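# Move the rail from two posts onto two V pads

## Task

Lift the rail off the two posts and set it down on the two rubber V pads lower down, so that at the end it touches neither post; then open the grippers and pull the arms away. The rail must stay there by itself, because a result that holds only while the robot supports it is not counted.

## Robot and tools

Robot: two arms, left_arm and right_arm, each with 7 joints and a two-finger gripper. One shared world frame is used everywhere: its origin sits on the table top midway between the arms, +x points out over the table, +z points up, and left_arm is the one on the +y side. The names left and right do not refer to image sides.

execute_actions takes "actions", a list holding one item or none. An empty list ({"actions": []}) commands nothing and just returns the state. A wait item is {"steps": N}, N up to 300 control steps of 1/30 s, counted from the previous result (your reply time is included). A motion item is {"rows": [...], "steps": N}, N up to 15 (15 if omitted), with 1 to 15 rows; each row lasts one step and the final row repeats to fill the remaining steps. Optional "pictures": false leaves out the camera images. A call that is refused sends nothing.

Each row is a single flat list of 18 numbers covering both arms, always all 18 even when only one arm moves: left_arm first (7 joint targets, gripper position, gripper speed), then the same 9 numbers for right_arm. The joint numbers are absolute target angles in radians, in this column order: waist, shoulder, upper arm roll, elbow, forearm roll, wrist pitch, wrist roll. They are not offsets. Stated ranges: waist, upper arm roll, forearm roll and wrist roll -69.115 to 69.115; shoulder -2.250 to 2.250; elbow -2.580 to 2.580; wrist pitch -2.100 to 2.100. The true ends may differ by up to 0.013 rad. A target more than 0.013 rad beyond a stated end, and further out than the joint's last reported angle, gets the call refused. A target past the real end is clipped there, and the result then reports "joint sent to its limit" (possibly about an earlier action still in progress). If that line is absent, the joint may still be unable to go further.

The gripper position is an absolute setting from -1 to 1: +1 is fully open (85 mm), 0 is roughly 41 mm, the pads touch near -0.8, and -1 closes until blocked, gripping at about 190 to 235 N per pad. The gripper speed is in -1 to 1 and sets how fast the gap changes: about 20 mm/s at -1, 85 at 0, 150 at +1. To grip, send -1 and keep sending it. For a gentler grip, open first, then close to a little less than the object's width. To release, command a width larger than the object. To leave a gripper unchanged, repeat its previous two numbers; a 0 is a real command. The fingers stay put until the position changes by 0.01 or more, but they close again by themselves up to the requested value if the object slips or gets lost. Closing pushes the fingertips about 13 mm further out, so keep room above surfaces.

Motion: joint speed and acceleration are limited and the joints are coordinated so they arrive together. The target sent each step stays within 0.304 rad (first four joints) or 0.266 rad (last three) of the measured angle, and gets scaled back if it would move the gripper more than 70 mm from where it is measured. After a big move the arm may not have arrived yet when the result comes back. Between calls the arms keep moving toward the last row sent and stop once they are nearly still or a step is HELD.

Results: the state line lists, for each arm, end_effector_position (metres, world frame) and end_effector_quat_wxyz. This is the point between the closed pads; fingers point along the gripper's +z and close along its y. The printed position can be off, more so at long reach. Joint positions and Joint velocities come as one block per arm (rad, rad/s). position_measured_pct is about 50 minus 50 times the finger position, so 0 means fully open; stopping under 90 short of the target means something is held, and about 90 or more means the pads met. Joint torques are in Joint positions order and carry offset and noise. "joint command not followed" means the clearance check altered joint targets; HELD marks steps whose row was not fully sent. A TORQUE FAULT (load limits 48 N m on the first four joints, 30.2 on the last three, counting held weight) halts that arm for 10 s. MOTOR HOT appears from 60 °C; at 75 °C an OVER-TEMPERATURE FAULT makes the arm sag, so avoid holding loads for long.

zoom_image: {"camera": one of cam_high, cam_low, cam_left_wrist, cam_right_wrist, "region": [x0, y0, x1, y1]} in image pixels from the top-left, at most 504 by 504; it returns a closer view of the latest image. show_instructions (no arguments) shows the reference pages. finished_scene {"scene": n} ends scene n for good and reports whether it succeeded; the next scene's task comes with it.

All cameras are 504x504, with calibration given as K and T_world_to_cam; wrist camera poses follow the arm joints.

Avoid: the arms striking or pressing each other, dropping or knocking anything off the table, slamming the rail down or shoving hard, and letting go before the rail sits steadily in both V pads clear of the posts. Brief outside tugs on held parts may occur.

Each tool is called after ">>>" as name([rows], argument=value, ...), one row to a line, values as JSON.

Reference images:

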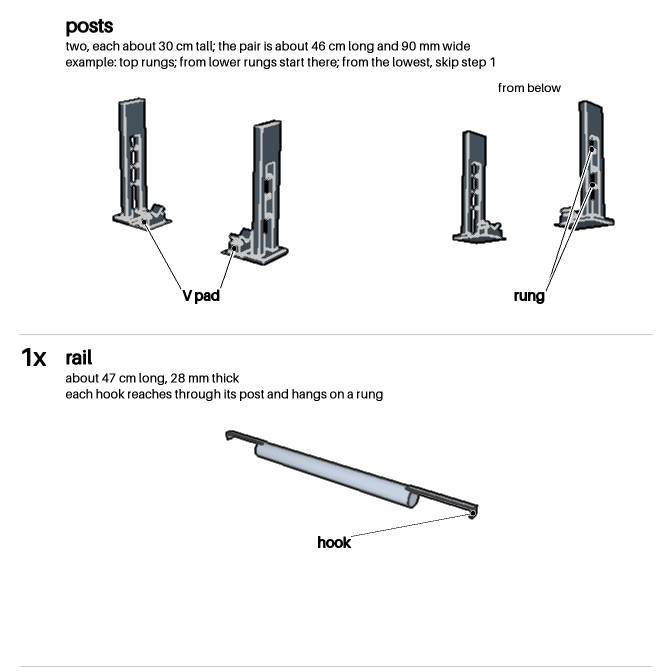

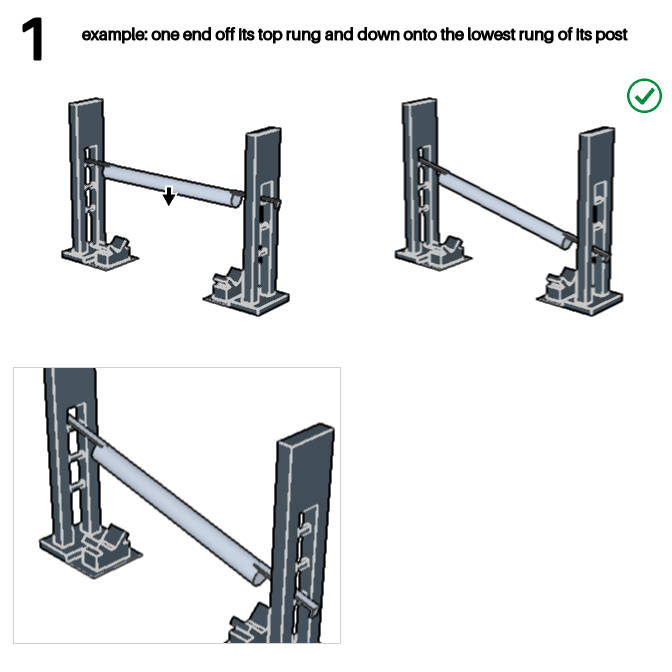

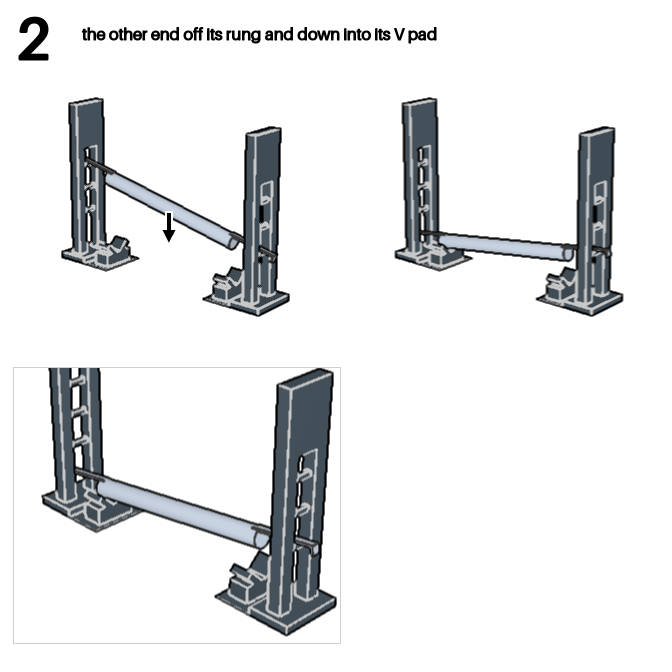

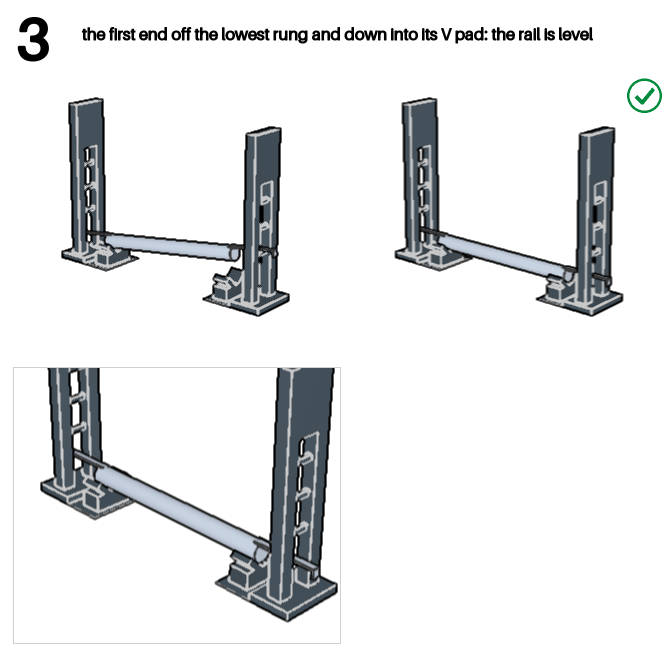

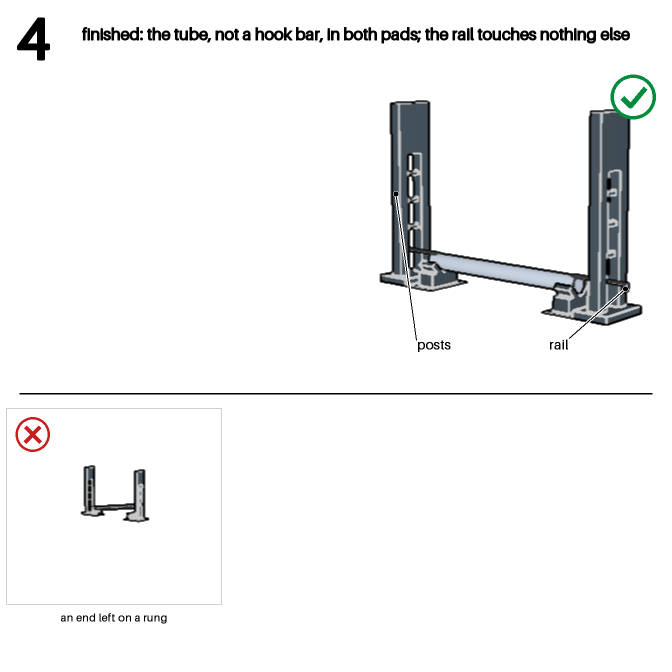

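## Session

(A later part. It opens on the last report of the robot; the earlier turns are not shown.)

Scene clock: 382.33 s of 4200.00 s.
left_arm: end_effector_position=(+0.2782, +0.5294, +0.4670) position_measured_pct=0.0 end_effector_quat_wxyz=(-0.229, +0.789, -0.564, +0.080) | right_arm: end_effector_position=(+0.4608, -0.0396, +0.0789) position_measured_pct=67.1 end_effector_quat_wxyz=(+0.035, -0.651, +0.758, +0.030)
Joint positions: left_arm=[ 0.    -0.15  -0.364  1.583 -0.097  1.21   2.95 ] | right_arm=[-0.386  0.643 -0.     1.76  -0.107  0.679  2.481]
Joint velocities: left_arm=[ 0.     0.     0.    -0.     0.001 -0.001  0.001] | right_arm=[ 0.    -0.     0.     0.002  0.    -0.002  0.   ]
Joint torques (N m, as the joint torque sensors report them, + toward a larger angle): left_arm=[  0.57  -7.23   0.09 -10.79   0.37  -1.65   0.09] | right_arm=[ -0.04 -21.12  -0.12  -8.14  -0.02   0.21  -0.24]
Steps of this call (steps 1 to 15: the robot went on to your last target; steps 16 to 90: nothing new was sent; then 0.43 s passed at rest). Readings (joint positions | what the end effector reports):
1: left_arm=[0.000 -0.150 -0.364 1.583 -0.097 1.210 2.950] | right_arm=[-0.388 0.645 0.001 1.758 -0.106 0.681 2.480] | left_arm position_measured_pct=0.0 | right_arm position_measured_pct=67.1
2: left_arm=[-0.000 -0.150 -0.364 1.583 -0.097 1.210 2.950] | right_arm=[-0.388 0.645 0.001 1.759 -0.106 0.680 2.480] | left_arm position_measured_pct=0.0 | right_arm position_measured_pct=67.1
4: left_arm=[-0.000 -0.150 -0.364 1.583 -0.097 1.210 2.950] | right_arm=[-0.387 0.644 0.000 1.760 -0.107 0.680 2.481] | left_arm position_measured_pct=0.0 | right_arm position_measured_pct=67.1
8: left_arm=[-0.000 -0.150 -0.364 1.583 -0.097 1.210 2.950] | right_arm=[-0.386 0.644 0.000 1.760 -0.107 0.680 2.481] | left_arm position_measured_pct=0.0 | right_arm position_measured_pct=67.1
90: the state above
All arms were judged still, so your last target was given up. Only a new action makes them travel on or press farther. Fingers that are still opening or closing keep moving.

Resting torques are normal. Continue to W6'.

>>> execute_actions([
  {"rows":[[0,-0.15,-0.364,1.583,-0.097,1.21,2.95,1,0.5, -0.369,0.6342,0,1.785,-0.1104,0.6647,2.502,-1,0],[0,-0.15,-0.364,1.583,-0.097,1.21,2.95,1,0.5, -0.369,0.6342,0,1.785,-0.1104,0.6647,2.502,-1,0],[0,-0.15,-0.364,1.583,-0.097,1.21,2.95,1,0.5, -0.369,0.6342,0,1.785,-0.1104,0.6647,2.502,-1,0],[0,-0.15,-0.364,1.583,-0.097,1.21,2.95,1,0.5, -0.369,0.6342,0,1.785,-0.1104,0.6647,2.502,-1,0],[0,-0.15,-0.364,1.583,-0.097,1.21,2.95,1,0.5, -0.352,0.625,0,1.8106,-0.1141,0.6499,2.5233,-1,0]],"steps":15},
])

>>> zoom_image(camera="cam_low", region=[245, 145, 315, 245])

>>> zoom_image(camera="cam_high", region=[150, 160, 330, 280])

Scene clock: 386.60 s of 4200.00 s.
left_arm: end_effector_position=(+0.2782, +0.5294, +0.4670) position_measured_pct=0.0 end_effector_quat_wxyz=(-0.229, +0.789, -0.564, +0.080) | right_arm: end_effector_position=(+0.4568, -0.0605, +0.0766) position_measured_pct=67.1 end_effector_quat_wxyz=(+0.034, -0.651, +0.757, +0.030)
Joint positions: left_arm=[-0.    -0.15  -0.364  1.583 -0.097  1.21   2.95 ] | right_arm=[-0.352  0.625  0.     1.811 -0.114  0.65   2.523]
Joint velocities: left_arm=[-0.    -0.    -0.001 -0.     0.001  0.001 -0.001] | right_arm=[ 0.003 -0.003 -0.     0.001  0.    -0.002  0.002]
Joint torques (N m, as the joint torque sensors report them, + toward a larger angle): left_arm=[  0.28  -6.95  -0.03 -10.81   0.53  -1.57   0.16] | right_arm=[ -0.32 -20.22   0.28  -7.94  -0.23   0.17  -0.41]
Steps of this call (steps 1 to 90: nothing new was sent; then 0.77 s passed at rest; steps 91 to 105: all 15 steps of this action). Readings (joint positions | what the end effector reports):
91: left_arm=[-0.000 -0.150 -0.364 1.583 -0.097 1.210 2.950] | right_arm=[-0.385 0.643 -0.000 1.761 -0.107 0.679 2.482] | left_arm position_measured_pct=0.0 | right_arm position_measured_pct=67.1
92: left_arm=[0.000 -0.150 -0.364 1.583 -0.097 1.210 2.950] | right_arm=[-0.381 0.640 -0.001 1.766 -0.108 0.675 2.486] | left_arm position_measured_pct=0.0 | right_arm position_measured_pct=67.1
94: left_arm=[0.000 -0.150 -0.364 1.583 -0.097 1.210 2.950] | right_arm=[-0.372 0.636 -0.000 1.779 -0.109 0.668 2.497] | left_arm position_measured_pct=0.0 | right_arm position_measured_pct=67.1
98: left_arm=[-0.000 -0.150 -0.364 1.583 -0.097 1.210 2.950] | right_arm=[-0.356 0.627 0.000 1.804 -0.113 0.654 2.518] | left_arm position_measured_pct=0.0 | right_arm position_measured_pct=67.1
105: the state above
camera_calibration (this result's frames):
cam_left_wrist: T_world_to_cam=[[-0.842106, -0.259707, -0.472662, 0.598455], [-0.364809, 0.91979, 0.144568, -0.398143], [0.397205, 0.294173, -0.869305, 0.28356], [0, 0, 0, 1]] pos_world=[0.246085, 0.438215, 0.586926]
cam_right_wrist: T_world_to_cam=[[-0.983271, 0.177133, 0.0424599, 0.448688], [0.18095, 0.976606, 0.116184, 0.0136759], [-0.0208866, 0.121923, -0.99232, 0.24168], [0, 0, 0, 1]] pos_world=[0.443755, -0.1223, 0.219184]

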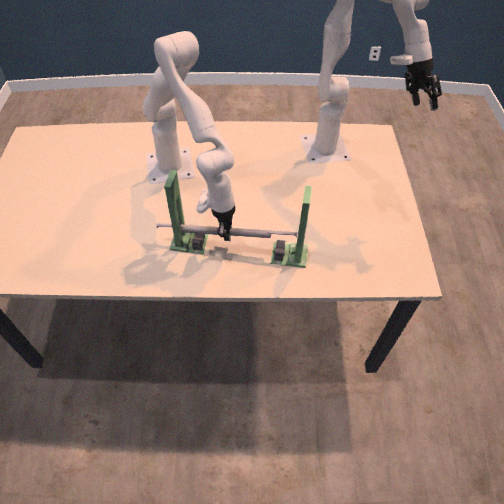

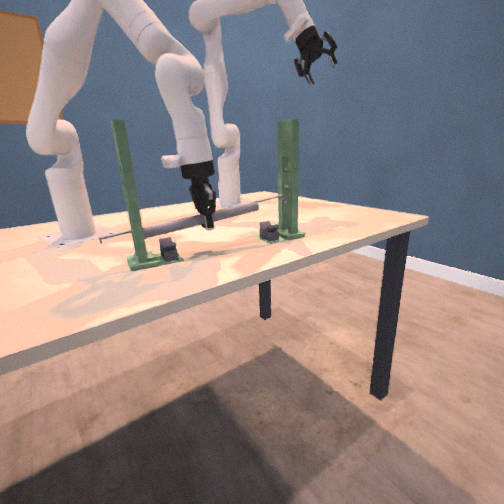

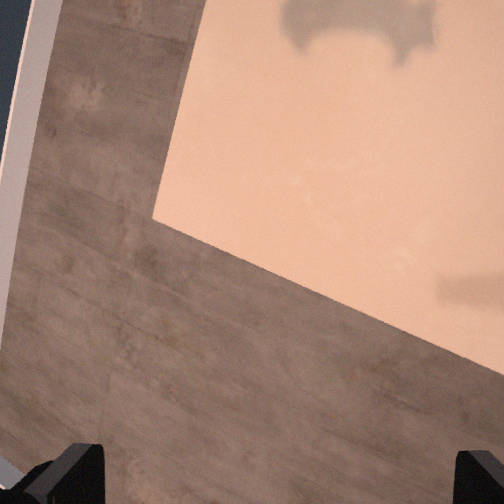

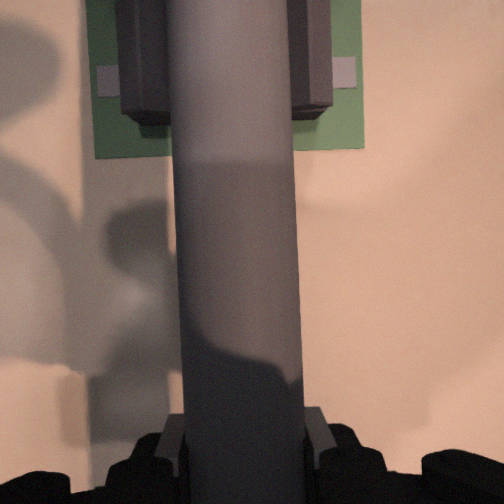

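Region (245, 145, 315, 245) of cam_low's 504x504 image, scaled by 5.040, with more detail than that image has; it fills the left 353 columns of this view, and the rest is white.

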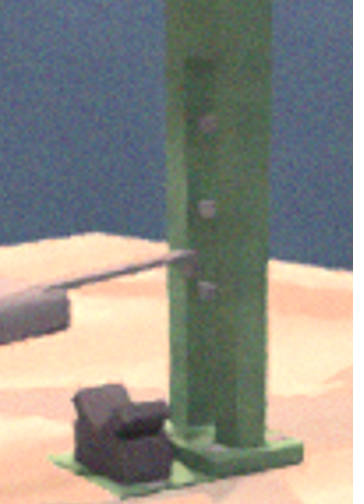

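Region (150, 160, 330, 280) of cam_high's 504x504 image, scaled by 2.800, with more detail than that image has.

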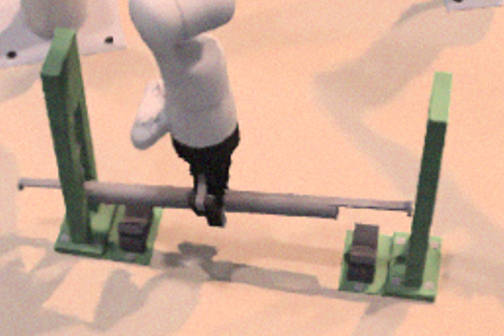

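>>> execute_actions([
  {"rows":[[0,-0.15,-0.364,1.583,-0.097,1.21,2.95,1,0.5, -0.3744,0.6525,0,1.786,-0.057,0.675,2.4565,-1,0],[0,-0.15,-0.364,1.583,-0.097,1.21,2.95,1,0.5, -0.3744,0.6525,0,1.786,-0.057,0.675,2.4565,-1,0],[0,-0.15,-0.364,1.583,-0.097,1.21,2.95,1,0.5, -0.3744,0.6525,0,1.786,-0.057,0.675,2.4565,-1,0],[0,-0.15,-0.364,1.583,-0.097,1.21,2.95,1,0.5, -0.3744,0.6525,0,1.786,-0.057,0.675,2.4565,-1,0],[0,-0.15,-0.364,1.583,-0.097,1.21,2.95,1,0.5, -0.3967,0.6801,0,1.7615,0,0.70,2.3896,-1,0]],"steps":15},
])

>>> zoom_image(camera="cam_low", region=[70, 140, 310, 280])

>>> zoom_image(camera="cam_low", region=[245, 145, 315, 245])

Scene clock: 397.13 s of 4200.00 s.
left_arm: end_effector_position=(+0.2782, +0.5294, +0.4670) position_measured_pct=0.0 end_effector_quat_wxyz=(-0.229, +0.789, -0.564, +0.080) | right_arm: end_effector_position=(+0.4569, -0.0618, +0.0605) position_measured_pct=67.1 end_effector_quat_wxyz=(+0.000, -0.652, +0.759, -0.000)
Joint positions: left_arm=[-0.    -0.15  -0.364  1.583 -0.097  1.21   2.95 ] | right_arm=[-0.396  0.679  0.     1.762 -0.     0.7    2.39 ]
Joint velocities: left_arm=[-0.001  0.001 -0.001 -0.    -0.     0.002 -0.001] | right_arm=[-0.007  0.007 -0.    -0.002  0.002  0.004 -0.003]
Joint torques (N m, as the joint torque sensors report them, + toward a larger angle): left_arm=[  0.45  -7.06   0.2  -10.73   0.31  -1.6    0.19] | right_arm=[ -0.7  -21.77  -0.12  -7.15   0.34   0.66  -0.36]
Steps of this call (steps 1 to 15: the robot went on to your last target; steps 16 to 90: nothing new was sent; then 7.03 s passed at rest; steps 91 to 105: all 15 steps of this action). Readings (joint positions | what the end effector reports):
91: left_arm=[-0.000 -0.150 -0.364 1.583 -0.097 1.210 2.950] | right_arm=[-0.353 0.626 0.000 1.810 -0.113 0.651 2.522] | left_arm position_measured_pct=0.0 | right_arm position_measured_pct=67.1
92: left_arm=[-0.000 -0.150 -0.364 1.583 -0.097 1.210 2.950] | right_arm=[-0.358 0.631 0.001 1.806 -0.105 0.654 2.512] | left_arm position_measured_pct=0.0 | right_arm position_measured_pct=67.1
94: left_arm=[-0.000 -0.150 -0.364 1.583 -0.097 1.210 2.950] | right_arm=[-0.369 0.646 -0.000 1.793 -0.075 0.667 2.477] | left_arm position_measured_pct=0.0 | right_arm position_measured_pct=67.1
98: left_arm=[-0.000 -0.150 -0.364 1.583 -0.097 1.210 2.950] | right_arm=[-0.390 0.672 -0.000 1.769 -0.017 0.693 2.409] | left_arm position_measured_pct=0.0 | right_arm position_measured_pct=67.1
105: the state above
camera_calibration (this result's frames):
cam_left_wrist: T_world_to_cam=[[-0.842106, -0.259707, -0.472662, 0.598455], [-0.364809, 0.91979, 0.144568, -0.398143], [0.397204, 0.294173, -0.869305, 0.28356], [0, 0, 0, 1]] pos_world=[0.246085, 0.438215, 0.586926]
cam_right_wrist: T_world_to_cam=[[-0.982527, 0.181951, 0.0391685, 0.449846], [0.183043, 0.982752, 0.0263582, 0.0216137], [-0.033697, 0.0330671, -0.998885, 0.226645], [0, 0, 0, 1]] pos_world=[0.445667, -0.110585, 0.208203]

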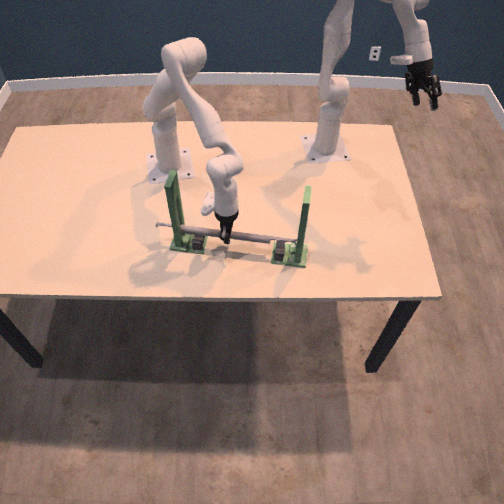

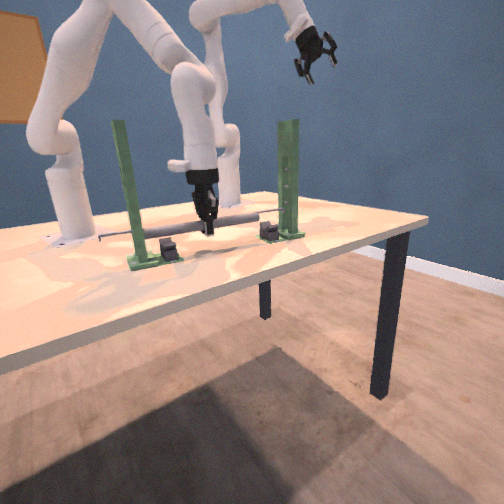

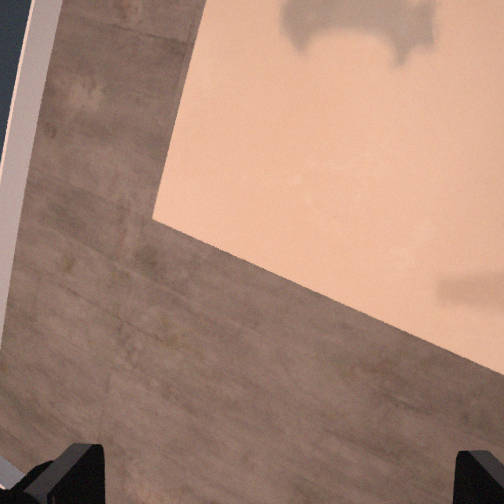

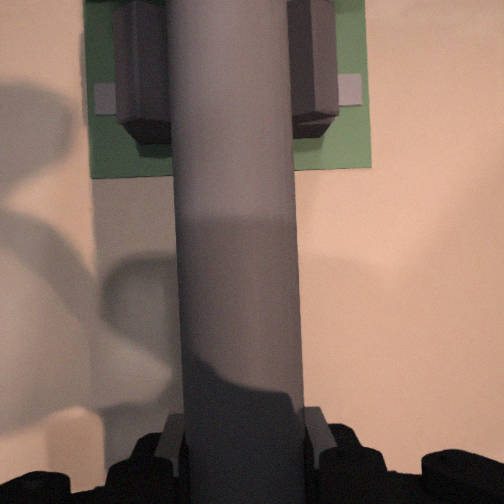

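Region (70, 140, 310, 280) of cam_low's 504x504 image, scaled by 2.100, with more detail than that image has; it fills the top 294 rows of this view, and the rest is white.

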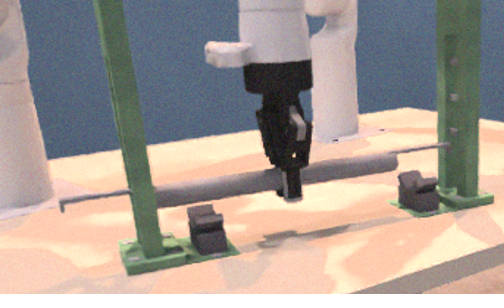

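Region (245, 145, 315, 245) of cam_low's 504x504 image, scaled by 5.040, with more detail than that image has; it fills the left 353 columns of this view, and the rest is white.

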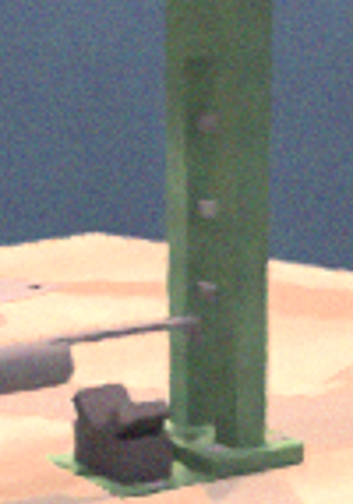

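>>> execute_actions(actions=[])

Scene clock: 410.70 s of 4200.00 s.
left_arm: end_effector_position=(+0.2782, +0.5294, +0.4670) position_measured_pct=0.0 end_effector_quat_wxyz=(-0.229, +0.789, -0.564, +0.080) | right_arm: end_effector_position=(+0.4566, -0.0616, +0.0602) position_measured_pct=67.1 end_effector_quat_wxyz=(+0.000, -0.652, +0.758, -0.000)
Joint positions: left_arm=[-0.    -0.15  -0.364  1.583 -0.097  1.21   2.95 ] | right_arm=[-0.397  0.68   0.     1.761  0.     0.7    2.39 ]
Joint velocities: left_arm=[-0.    -0.001 -0.001  0.     0.    -0.     0.   ] | right_arm=[ 0.     0.001 -0.001 -0.     0.001  0.     0.001]
Joint torques (N m, as the joint torque sensors report them, + toward a larger angle): left_arm=[  0.37  -6.97   0.01 -10.82   0.3   -1.49   0.15] | right_arm=[ -0.31 -21.18   0.39  -7.65   0.25   0.56  -0.45]
Steps of this call (steps 1 to 15: the robot went on to your last target; steps 16 to 90: nothing new was sent; then 10.57 s passed at rest). Readings (joint positions | what the end effector reports):
1: left_arm=[0.000 -0.150 -0.364 1.583 -0.097 1.210 2.950] | right_arm=[-0.396 0.680 -0.000 1.762 -0.000 0.700 2.390] | left_arm position_measured_pct=0.0 | right_arm position_measured_pct=67.1
2: left_arm=[0.000 -0.150 -0.364 1.583 -0.097 1.210 2.950] | right_arm=[-0.396 0.680 -0.000 1.762 -0.000 0.700 2.390] | left_arm position_measured_pct=0.0 | right_arm position_measured_pct=67.1
4: left_arm=[0.000 -0.150 -0.364 1.583 -0.097 1.210 2.950] | right_arm=[-0.396 0.680 -0.000 1.762 0.000 0.700 2.390] | left_arm position_measured_pct=0.0 | right_arm position_measured_pct=67.1
8: left_arm=[-0.000 -0.150 -0.364 1.583 -0.097 1.210 2.950] | right_arm=[-0.397 0.680 -0.000 1.762 0.000 0.700 2.390] | left_arm position_measured_pct=0.0 | right_arm position_measured_pct=67.1
90: the state above
All arms were judged still, so your last target was given up. Only a new action makes them travel on or press farther. Fingers that are still opening or closing keep moving.
camera_calibration (this result's frames):
cam_left_wrist: T_world_to_cam=[[-0.842106, -0.259707, -0.472662, 0.598455], [-0.364809, 0.91979, 0.144568, -0.398143], [0.397205, 0.294173, -0.869305, 0.28356], [0, 0, 0, 1]] pos_world=[0.246085, 0.438215, 0.586926]
cam_right_wrist: T_world_to_cam=[[-0.982638, 0.181257, 0.0396153, 0.449527], [0.182345, 0.982895, 0.0258283, 0.0217992], [-0.0342562, 0.0326036, -0.998881, 0.226531], [0, 0, 0, 1]] pos_world=[0.445507, -0.110292, 0.207907]

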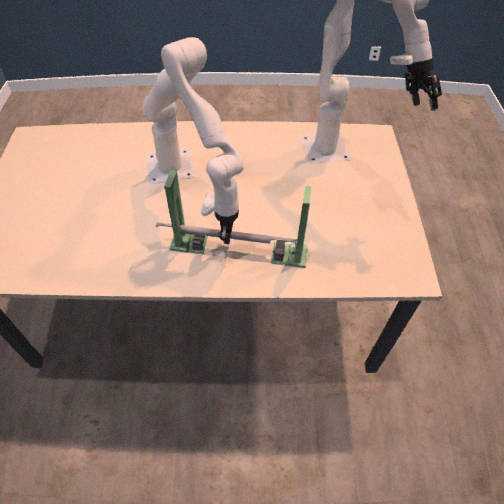

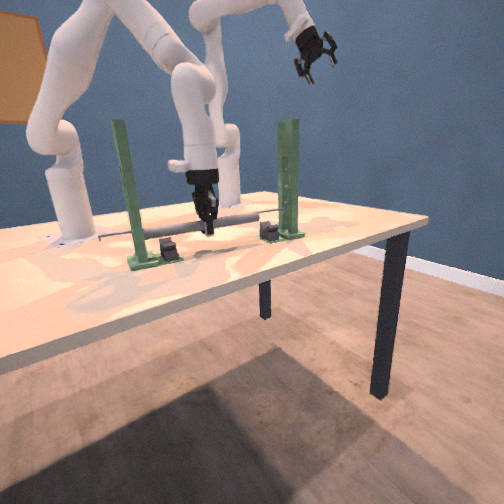

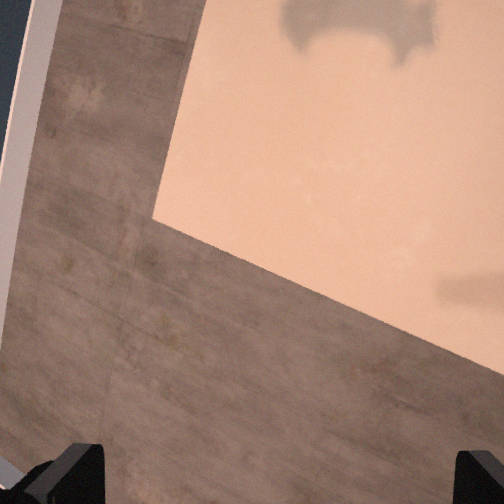

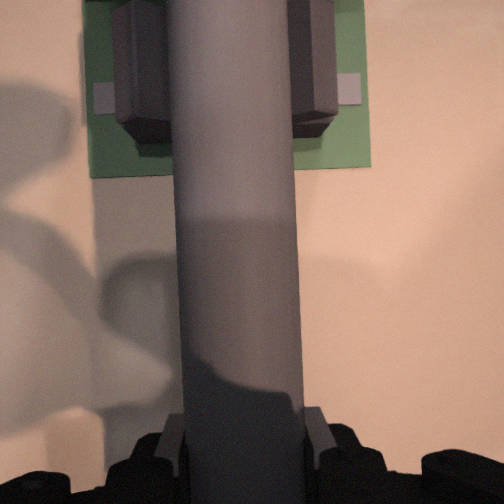

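>>> execute_actions([
  {"rows":[[0,-0.15,-0.364,1.583,-0.097,1.21,2.95,1,0.5,-0.4096,0.6895,0,1.7398,0,0.7122,2.3767,-1,0],[0,-0.15,-0.364,1.583,-0.097,1.21,2.95,1,0.5,-0.4096,0.6895,0,1.7398,0,0.7122,2.3767,-1,0],[0,-0.15,-0.364,1.583,-0.097,1.21,2.95,1,0.5,-0.4096,0.6895,0,1.7398,0,0.7122,2.3767,-1,0],[0,-0.15,-0.364,1.583,-0.097,1.21,2.95,1,0.5,-0.4225,0.699,0,1.7181,0,0.7245,2.3638,-1,0],[0,-0.15,-0.364,1.583,-0.097,1.21,2.95,1,0.5,-0.4225,0.699,0,1.7181,0,0.7245,2.3638,-1,0],[0,-0.15,-0.364,1.583,-0.097,1.21,2.95,1,0.5,-0.4225,0.699,0,1.7181,0,0.7245,2.3638,-1,0],[0,-0.15,-0.364,1.583,-0.097,1.21,2.95,1,0.5,-0.4355,0.7084,0,1.6965,0,0.7367,2.3508,-1,0]],"steps":15},
])

>>> zoom_image(camera="cam_low", region=[70,140,310,280])

Scene clock: 416.20 s of 4200.00 s.
left_arm: end_effector_position=(+0.2782, +0.5294, +0.4670) position_measured_pct=0.0 end_effector_quat_wxyz=(-0.229, +0.789, -0.564, +0.080) | right_arm: end_effector_position=(+0.4614, -0.0358, +0.0605) position_measured_pct=67.1 end_effector_quat_wxyz=(+0.000, -0.652, +0.758, +0.000)
Joint positions: left_arm=[ 0.    -0.15  -0.364  1.583 -0.097  1.21   2.95 ] | right_arm=[-0.435  0.708 -0.     1.697 -0.     0.736  2.351]
Joint velocities: left_arm=[ 0.001  0.    -0.001 -0.     0.     0.001 -0.   ] | right_arm=[-0.005  0.008  0.005 -0.005  0.001  0.004 -0.001]
Joint torques (N m, as the joint torque sensors report them, + toward a larger angle): left_arm=[  0.31  -7.04   0.2  -10.83   0.41  -1.71   0.07] | right_arm=[ -0.33 -21.74   0.54  -7.54   0.1    0.48  -0.44]
Steps of this call (steps 1 to 90: nothing new was sent; then 2.00 s passed at rest; steps 91 to 105: all 15 steps of this action). Readings (joint positions | what the end effector reports):
91: left_arm=[-0.000 -0.150 -0.364 1.583 -0.097 1.210 2.950] | right_arm=[-0.398 0.681 0.000 1.761 0.000 0.701 2.389] | left_arm position_measured_pct=0.0 | right_arm position_measured_pct=67.1
92: left_arm=[0.000 -0.150 -0.364 1.583 -0.097 1.210 2.950] | right_arm=[-0.401 0.684 0.001 1.756 0.001 0.704 2.386] | left_arm position_measured_pct=0.0 | right_arm position_measured_pct=67.1
94: left_arm=[-0.000 -0.150 -0.364 1.583 -0.097 1.210 2.950] | right_arm=[-0.408 0.689 0.000 1.743 0.000 0.710 2.379] | left_arm position_measured_pct=0.0 | right_arm position_measured_pct=67.1
98: left_arm=[0.000 -0.150 -0.364 1.583 -0.097 1.210 2.950] | right_arm=[-0.425 0.701 0.000 1.715 0.000 0.727 2.362] | left_arm position_measured_pct=0.0 | right_arm position_measured_pct=67.1
105: the state above
camera_calibration (this result's frames):
cam_left_wrist: T_world_to_cam=[[-0.842106, -0.259707, -0.472662, 0.598455], [-0.364809, 0.91979, 0.144568, -0.398143], [0.397205, 0.294173, -0.869305, 0.28356], [0, 0, 0, 1]] pos_world=[0.246085, 0.438215, 0.586926]
cam_right_wrist: T_world_to_cam=[[-0.98257, 0.181726, 0.0391441, 0.449567], [0.182821, 0.98279, 0.0264582, -0.00470879], [-0.0336623, 0.0331533, -0.998883, 0.225909], [0, 0, 0, 1]] pos_world=[0.450196, -0.0845598, 0.208183]

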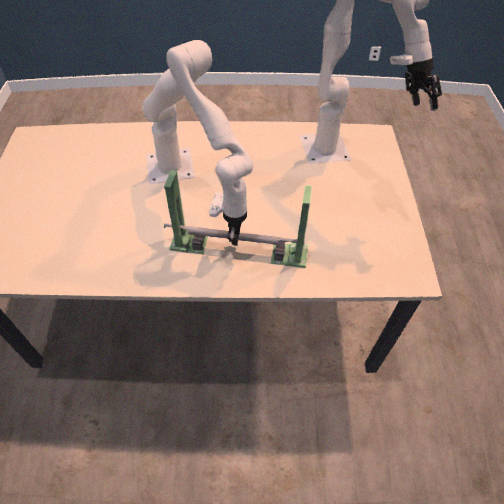

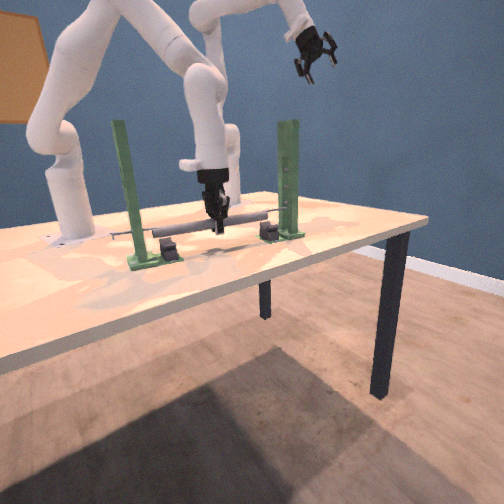

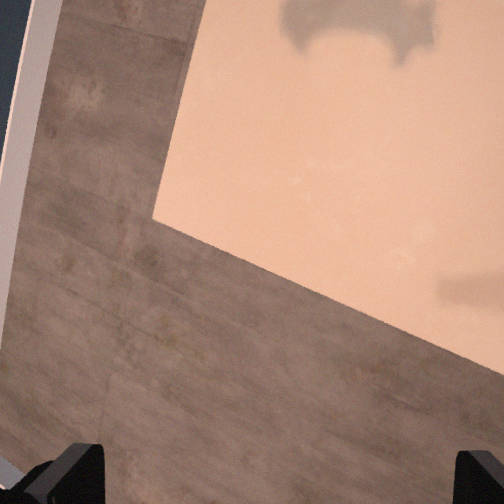

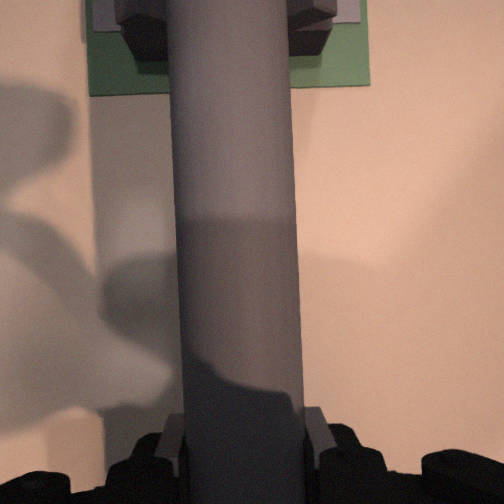

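Region (70, 140, 310, 280) of cam_low's 504x504 image, scaled by 2.100, with more detail than that image has; it fills the top 294 rows of this view, and the rest is white.

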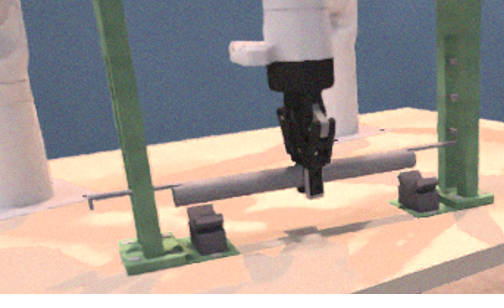

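Good. Continue to centre.

>>> execute_actions([
  {"rows":[[0,-0.15,-0.364,1.583,-0.097,1.21,2.95,1,0.5,-0.4484,0.7179,0,1.6748,0,0.749,2.3379,-1,0],[0,-0.15,-0.364,1.583,-0.097,1.21,2.95,1,0.5,-0.4484,0.7179,0,1.6748,0,0.749,2.3379,-1,0],[0,-0.15,-0.364,1.583,-0.097,1.21,2.95,1,0.5,-0.4484,0.7179,0,1.6748,0,0.749,2.3379,-1,0],[0,-0.15,-0.364,1.583,-0.097,1.21,2.95,1,0.5,-0.4613,0.7273,0,1.6531,0,0.7612,2.325,-1,0]],"steps":15},
])

>>> zoom_image(camera="cam_low", region=[70,140,310,280])

Scene clock: 420.27 s of 4200.00 s.
left_arm: end_effector_position=(+0.2782, +0.5294, +0.4670) position_measured_pct=0.0 end_effector_quat_wxyz=(-0.229, +0.789, -0.564, +0.080) | right_arm: end_effector_position=(+0.4633, -0.0182, +0.0603) position_measured_pct=67.1 end_effector_quat_wxyz=(+0.000, -0.652, +0.758, -0.000)
Joint positions: left_arm=[-0.    -0.15  -0.364  1.583 -0.097  1.21   2.95 ] | right_arm=[-0.461  0.727  0.     1.653  0.     0.761  2.325]
Joint velocities: left_arm=[ 0.     0.     0.002  0.     0.    -0.001  0.   ] | right_arm=[-0.002  0.005  0.     0.    -0.001 -0.    -0.001]
Joint torques (N m, as the joint torque sensors report them, + toward a larger angle): left_arm=[  0.3   -7.11   0.21 -10.79   0.35  -1.53   0.18] | right_arm=[ -0.75 -22.82   0.53  -8.29   0.12   0.35  -0.32]
Steps of this call (steps 1 to 15: the robot went on to your last target; steps 16 to 90: nothing new was sent; then 0.57 s passed at rest; steps 91 to 105: all 15 steps of this action). Readings (joint positions | what the end effector reports):
91: left_arm=[-0.000 -0.150 -0.364 1.583 -0.097 1.210 2.950] | right_arm=[-0.436 0.709 0.000 1.696 0.000 0.737 2.350] | left_arm position_measured_pct=0.0 | right_arm position_measured_pct=67.1
92: left_arm=[-0.000 -0.150 -0.364 1.583 -0.097 1.210 2.950] | right_arm=[-0.440 0.712 0.001 1.690 0.001 0.741 2.347] | left_arm position_measured_pct=0.0 | right_arm position_measured_pct=67.1
94: left_arm=[0.000 -0.150 -0.364 1.583 -0.097 1.210 2.950] | right_arm=[-0.447 0.717 0.000 1.678 0.000 0.747 2.340] | left_arm position_measured_pct=0.0 | right_arm position_measured_pct=67.1
98: left_arm=[0.000 -0.150 -0.364 1.583 -0.097 1.210 2.950] | right_arm=[-0.459 0.726 -0.001 1.656 -0.000 0.759 2.326] | left_arm position_measured_pct=0.0 | right_arm position_measured_pct=67.1
105: the state above
camera_calibration (this result's frames):
cam_left_wrist: T_world_to_cam=[[-0.842106, -0.259707, -0.472662, 0.598455], [-0.364809, 0.91979, 0.144568, -0.398143], [0.397204, 0.294173, -0.869305, 0.28356], [0, 0, 0, 1]] pos_world=[0.246085, 0.438215, 0.586926]
cam_right_wrist: T_world_to_cam=[[-0.982601, 0.181489, 0.0394573, 0.448244], [0.182578, 0.982848, 0.025985, -0.0221795], [-0.0340646, 0.0327369, -0.998883, 0.225372], [0, 0, 0, 1]] pos_world=[0.452171, -0.06693, 0.20801]

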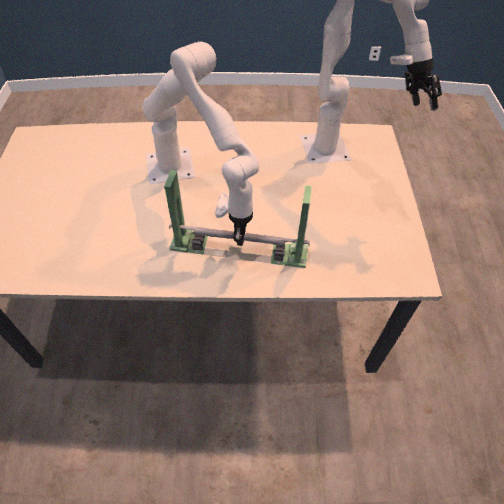

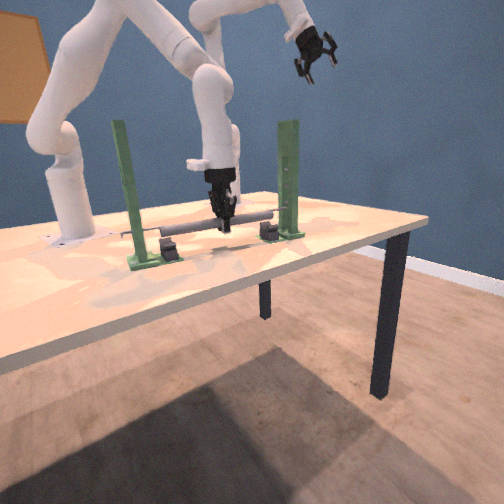

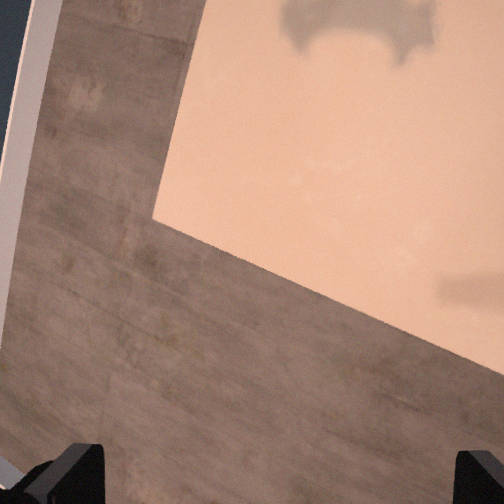

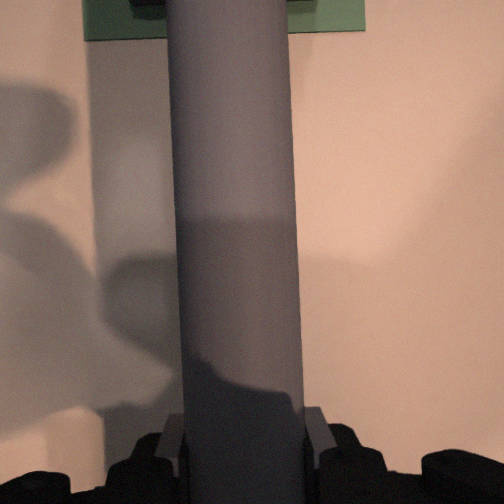

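Region (70, 140, 310, 280) of cam_low's 504x504 image, scaled by 2.100, with more detail than that image has; it fills the top 294 rows of this view, and the rest is white.

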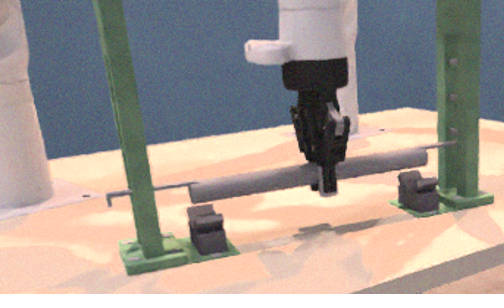

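>>> execute_actions([
  {"rows":[[0,-0.15,-0.364,1.583,-0.097,1.21,2.95,1,0.5,-0.4613,0.7343,0,1.6555,0,0.7518,2.325,-1,0],[0,-0.15,-0.364,1.583,-0.097,1.21,2.95,1,0.5,-0.4613,0.7343,0,1.6555,0,0.7518,2.325,-1,0],[0,-0.15,-0.364,1.583,-0.097,1.21,2.95,1,0.5,-0.4613,0.7343,0,1.6555,0,0.7518,2.325,-1,0],[0,-0.15,-0.364,1.583,-0.097,1.21,2.95,1,0.5,-0.4613,0.7413,0,1.658,0,0.7423,2.325,-1,0]],"steps":15},
])

>>> zoom_image(camera="cam_low", region=[70,140,310,280])

Scene clock: 426.73 s of 4200.00 s.
left_arm: end_effector_position=(+0.2782, +0.5294, +0.4670) position_measured_pct=0.0 end_effector_quat_wxyz=(-0.229, +0.789, -0.564, +0.080) | right_arm: end_effector_position=(+0.4632, -0.0181, +0.0522) position_measured_pct=67.1 end_effector_quat_wxyz=(+0.000, -0.652, +0.758, -0.000)
Joint positions: left_arm=[-0.    -0.15  -0.364  1.583 -0.097  1.21   2.95 ] | right_arm=[-0.461  0.741 -0.     1.658 -0.     0.742  2.325]
Joint velocities: left_arm=[-0.001 -0.     0.002  0.     0.    -0.     0.   ] | right_arm=[-0.    -0.    -0.    -0.002  0.001 -0.    -0.001]
Joint torques (N m, as the joint torque sensors report them, + toward a larger angle): left_arm=[  0.22  -7.04   0.14 -10.8    0.4   -1.59   0.29] | right_arm=[ -0.34 -22.5    0.27  -8.     0.31   0.44  -0.28]
Steps of this call (steps 1 to 15: the robot went on to your last target; steps 16 to 90: nothing new was sent; then 2.97 s passed at rest; steps 91 to 105: all 15 steps of this action). Readings (joint positions | what the end effector reports):
91: left_arm=[-0.000 -0.150 -0.364 1.583 -0.097 1.210 2.950] | right_arm=[-0.461 0.728 0.000 1.653 -0.000 0.760 2.325] | left_arm position_measured_pct=0.0 | right_arm position_measured_pct=67.1
92: left_arm=[0.000 -0.150 -0.364 1.583 -0.097 1.210 2.950] | right_arm=[-0.461 0.731 0.000 1.654 0.000 0.757 2.325] | left_arm position_measured_pct=0.0 | right_arm position_measured_pct=67.1
94: left_arm=[-0.000 -0.150 -0.364 1.583 -0.097 1.210 2.950] | right_arm=[-0.461 0.734 0.000 1.655 -0.000 0.752 2.325] | left_arm position_measured_pct=0.0 | right_arm position_measured_pct=67.1
98: left_arm=[-0.000 -0.150 -0.364 1.583 -0.097 1.210 2.950] | right_arm=[-0.461 0.740 -0.000 1.658 -0.000 0.743 2.325] | left_arm position_measured_pct=0.0 | right_arm position_measured_pct=67.1
105: the state above
camera_calibration (this result's frames):
cam_left_wrist: T_world_to_cam=[[-0.842106, -0.259707, -0.472662, 0.598455], [-0.364809, 0.91979, 0.144568, -0.398143], [0.397204, 0.294173, -0.869305, 0.28356], [0, 0, 0, 1]] pos_world=[0.246085, 0.438215, 0.586926]
cam_right_wrist: T_world_to_cam=[[-0.98264, 0.181255, 0.0395675, 0.448482], [0.182345, 0.982894, 0.0258877, -0.021965], [-0.0341984, 0.0326532, -0.998881, 0.217347], [0, 0, 0, 1]] pos_world=[0.452135, -0.0667977, 0.199927]

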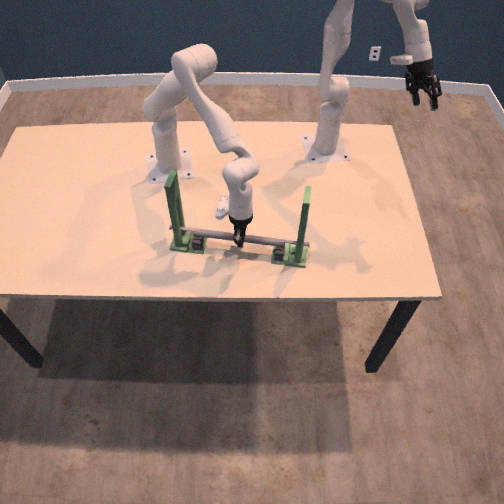

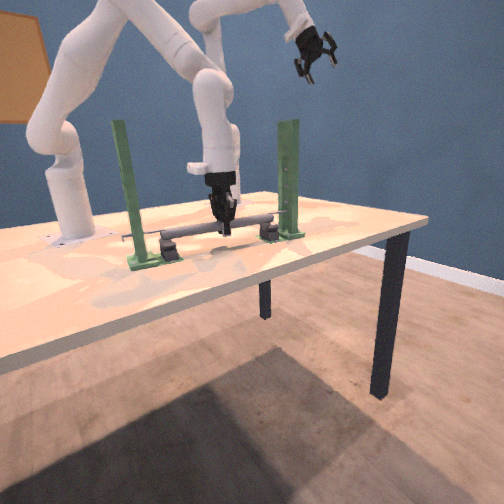

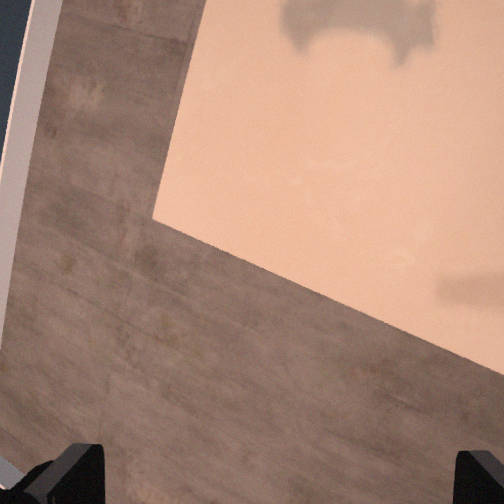

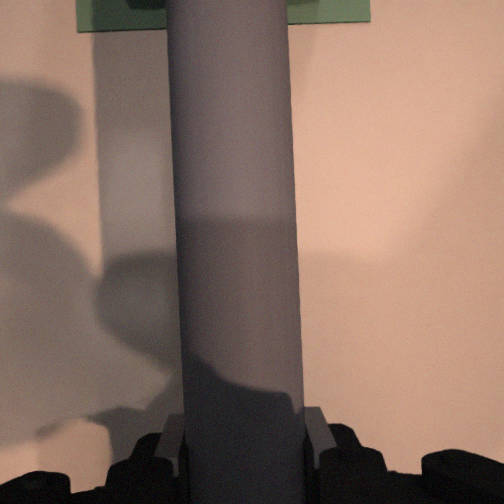

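Region (70, 140, 310, 280) of cam_low's 504x504 image, scaled by 2.100, with more detail than that image has; it fills the top 294 rows of this view, and the rest is white.

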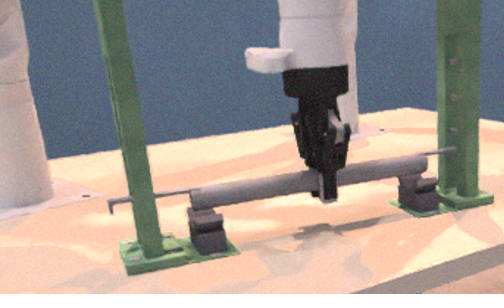

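>>> execute_actions([
  {"rows":[[0,-0.15,-0.364,1.583,-0.097,1.21,2.95,1,0.5,-0.4613,0.7457,0,1.6595,0,0.7364,2.325,-1,0],[0,-0.15,-0.364,1.583,-0.097,1.21,2.95,1,0.5,-0.4613,0.7457,0,1.6595,0,0.7364,2.325,-1,0],[0,-0.15,-0.364,1.583,-0.097,1.21,2.95,1,0.5,-0.4613,0.7457,0,1.6595,0,0.7364,2.325,-1,0],[0,-0.15,-0.364,1.583,-0.097,1.21,2.95,1,0.5,-0.4613,0.7501,0,1.661,0,0.7305,2.325,-1,0]],"steps":15},
])

>>> zoom_image(camera="cam_low", region=[70,140,310,280])

Scene clock: 431.43 s of 4200.00 s.
left_arm: end_effector_position=(+0.2782, +0.5294, +0.4670) position_measured_pct=0.0 end_effector_quat_wxyz=(-0.229, +0.789, -0.564, +0.080) | right_arm: end_effector_position=(+0.4632, -0.0181, +0.0472) position_measured_pct=67.1 end_effector_quat_wxyz=(+0.000, -0.652, +0.758, -0.000)
Joint positions: left_arm=[ 0.    -0.15  -0.364  1.583 -0.097  1.21   2.95 ] | right_arm=[-0.461  0.75  -0.     1.661 -0.     0.731  2.325]
Joint velocities: left_arm=[-0.002 -0.001 -0.001 -0.    -0.     0.001 -0.   ] | right_arm=[-0.     0.001 -0.001  0.001 -0.     0.001  0.001]
Joint torques (N m, as the joint torque sensors report them, + toward a larger angle): left_arm=[  0.37  -6.98   0.25 -10.61   0.38  -1.64   0.24] | right_arm=[ -0.12 -22.6    0.41  -7.95   0.27   0.42  -0.16]
Steps of this call (steps 1 to 15: the robot went on to your last target; steps 16 to 90: nothing new was sent; then 1.20 s passed at rest; steps 91 to 105: all 15 steps of this action). Readings (joint positions | what the end effector reports):
91: left_arm=[0.000 -0.150 -0.364 1.583 -0.097 1.210 2.950] | right_arm=[-0.461 0.742 0.000 1.658 -0.000 0.742 2.325] | left_arm position_measured_pct=0.0 | right_arm position_measured_pct=67.1
92: left_arm=[-0.000 -0.150 -0.364 1.583 -0.097 1.210 2.950] | right_arm=[-0.461 0.744 0.000 1.658 0.000 0.739 2.325] | left_arm position_measured_pct=0.0 | right_arm position_measured_pct=67.1
94: left_arm=[-0.000 -0.150 -0.364 1.583 -0.097 1.210 2.950] | right_arm=[-0.461 0.746 0.000 1.659 -0.000 0.737 2.325] | left_arm position_measured_pct=0.0 | right_arm position_measured_pct=67.1
98: left_arm=[0.000 -0.150 -0.364 1.583 -0.097 1.210 2.950] | right_arm=[-0.461 0.750 -0.000 1.661 -0.000 0.731 2.325] | left_arm position_measured_pct=0.0 | right_arm position_measured_pct=67.1
105: the state above
camera_calibration (this result's frames):
cam_left_wrist: T_world_to_cam=[[-0.842106, -0.259707, -0.472662, 0.598455], [-0.364809, 0.91979, 0.144568, -0.398143], [0.397204, 0.294173, -0.869305, 0.28356], [0, 0, 0, 1]] pos_world=[0.246085, 0.438215, 0.586926]
cam_right_wrist: T_world_to_cam=[[-0.982639, 0.181255, 0.0395857, 0.448658], [0.182345, 0.982894, 0.0258645, -0.0218074], [-0.0342205, 0.0326337, -0.998881, 0.212344], [0, 0, 0, 1]] pos_world=[0.452111, -0.0668168, 0.19491]

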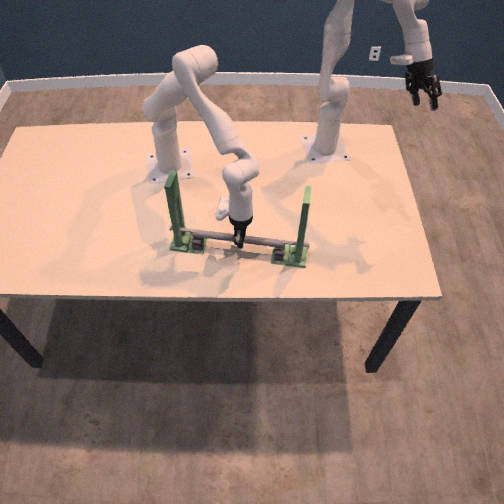

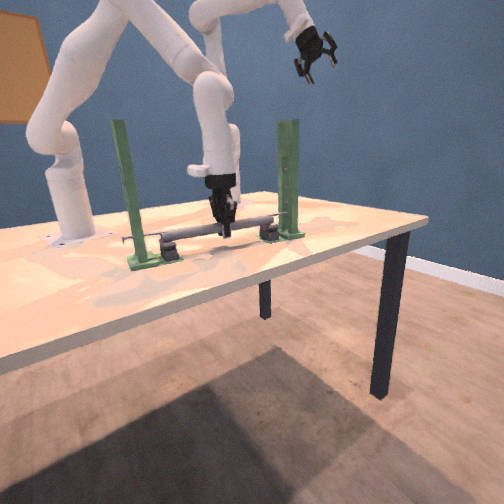

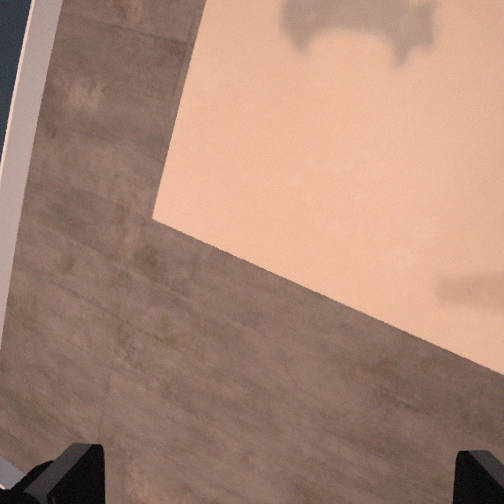

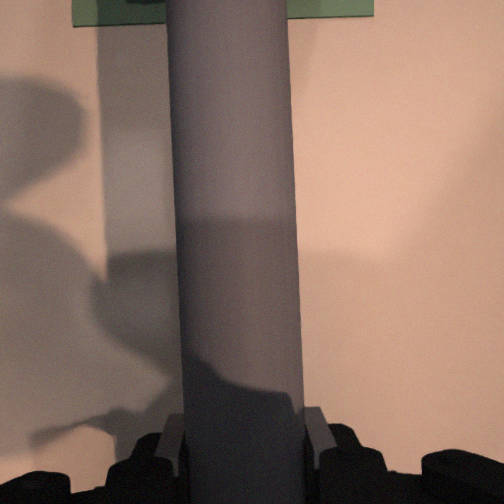

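Region (70, 140, 310, 280) of cam_low's 504x504 image, scaled by 2.100, with more detail than that image has; it fills the top 294 rows of this view, and the rest is white.

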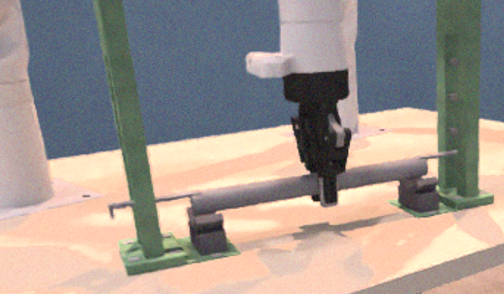

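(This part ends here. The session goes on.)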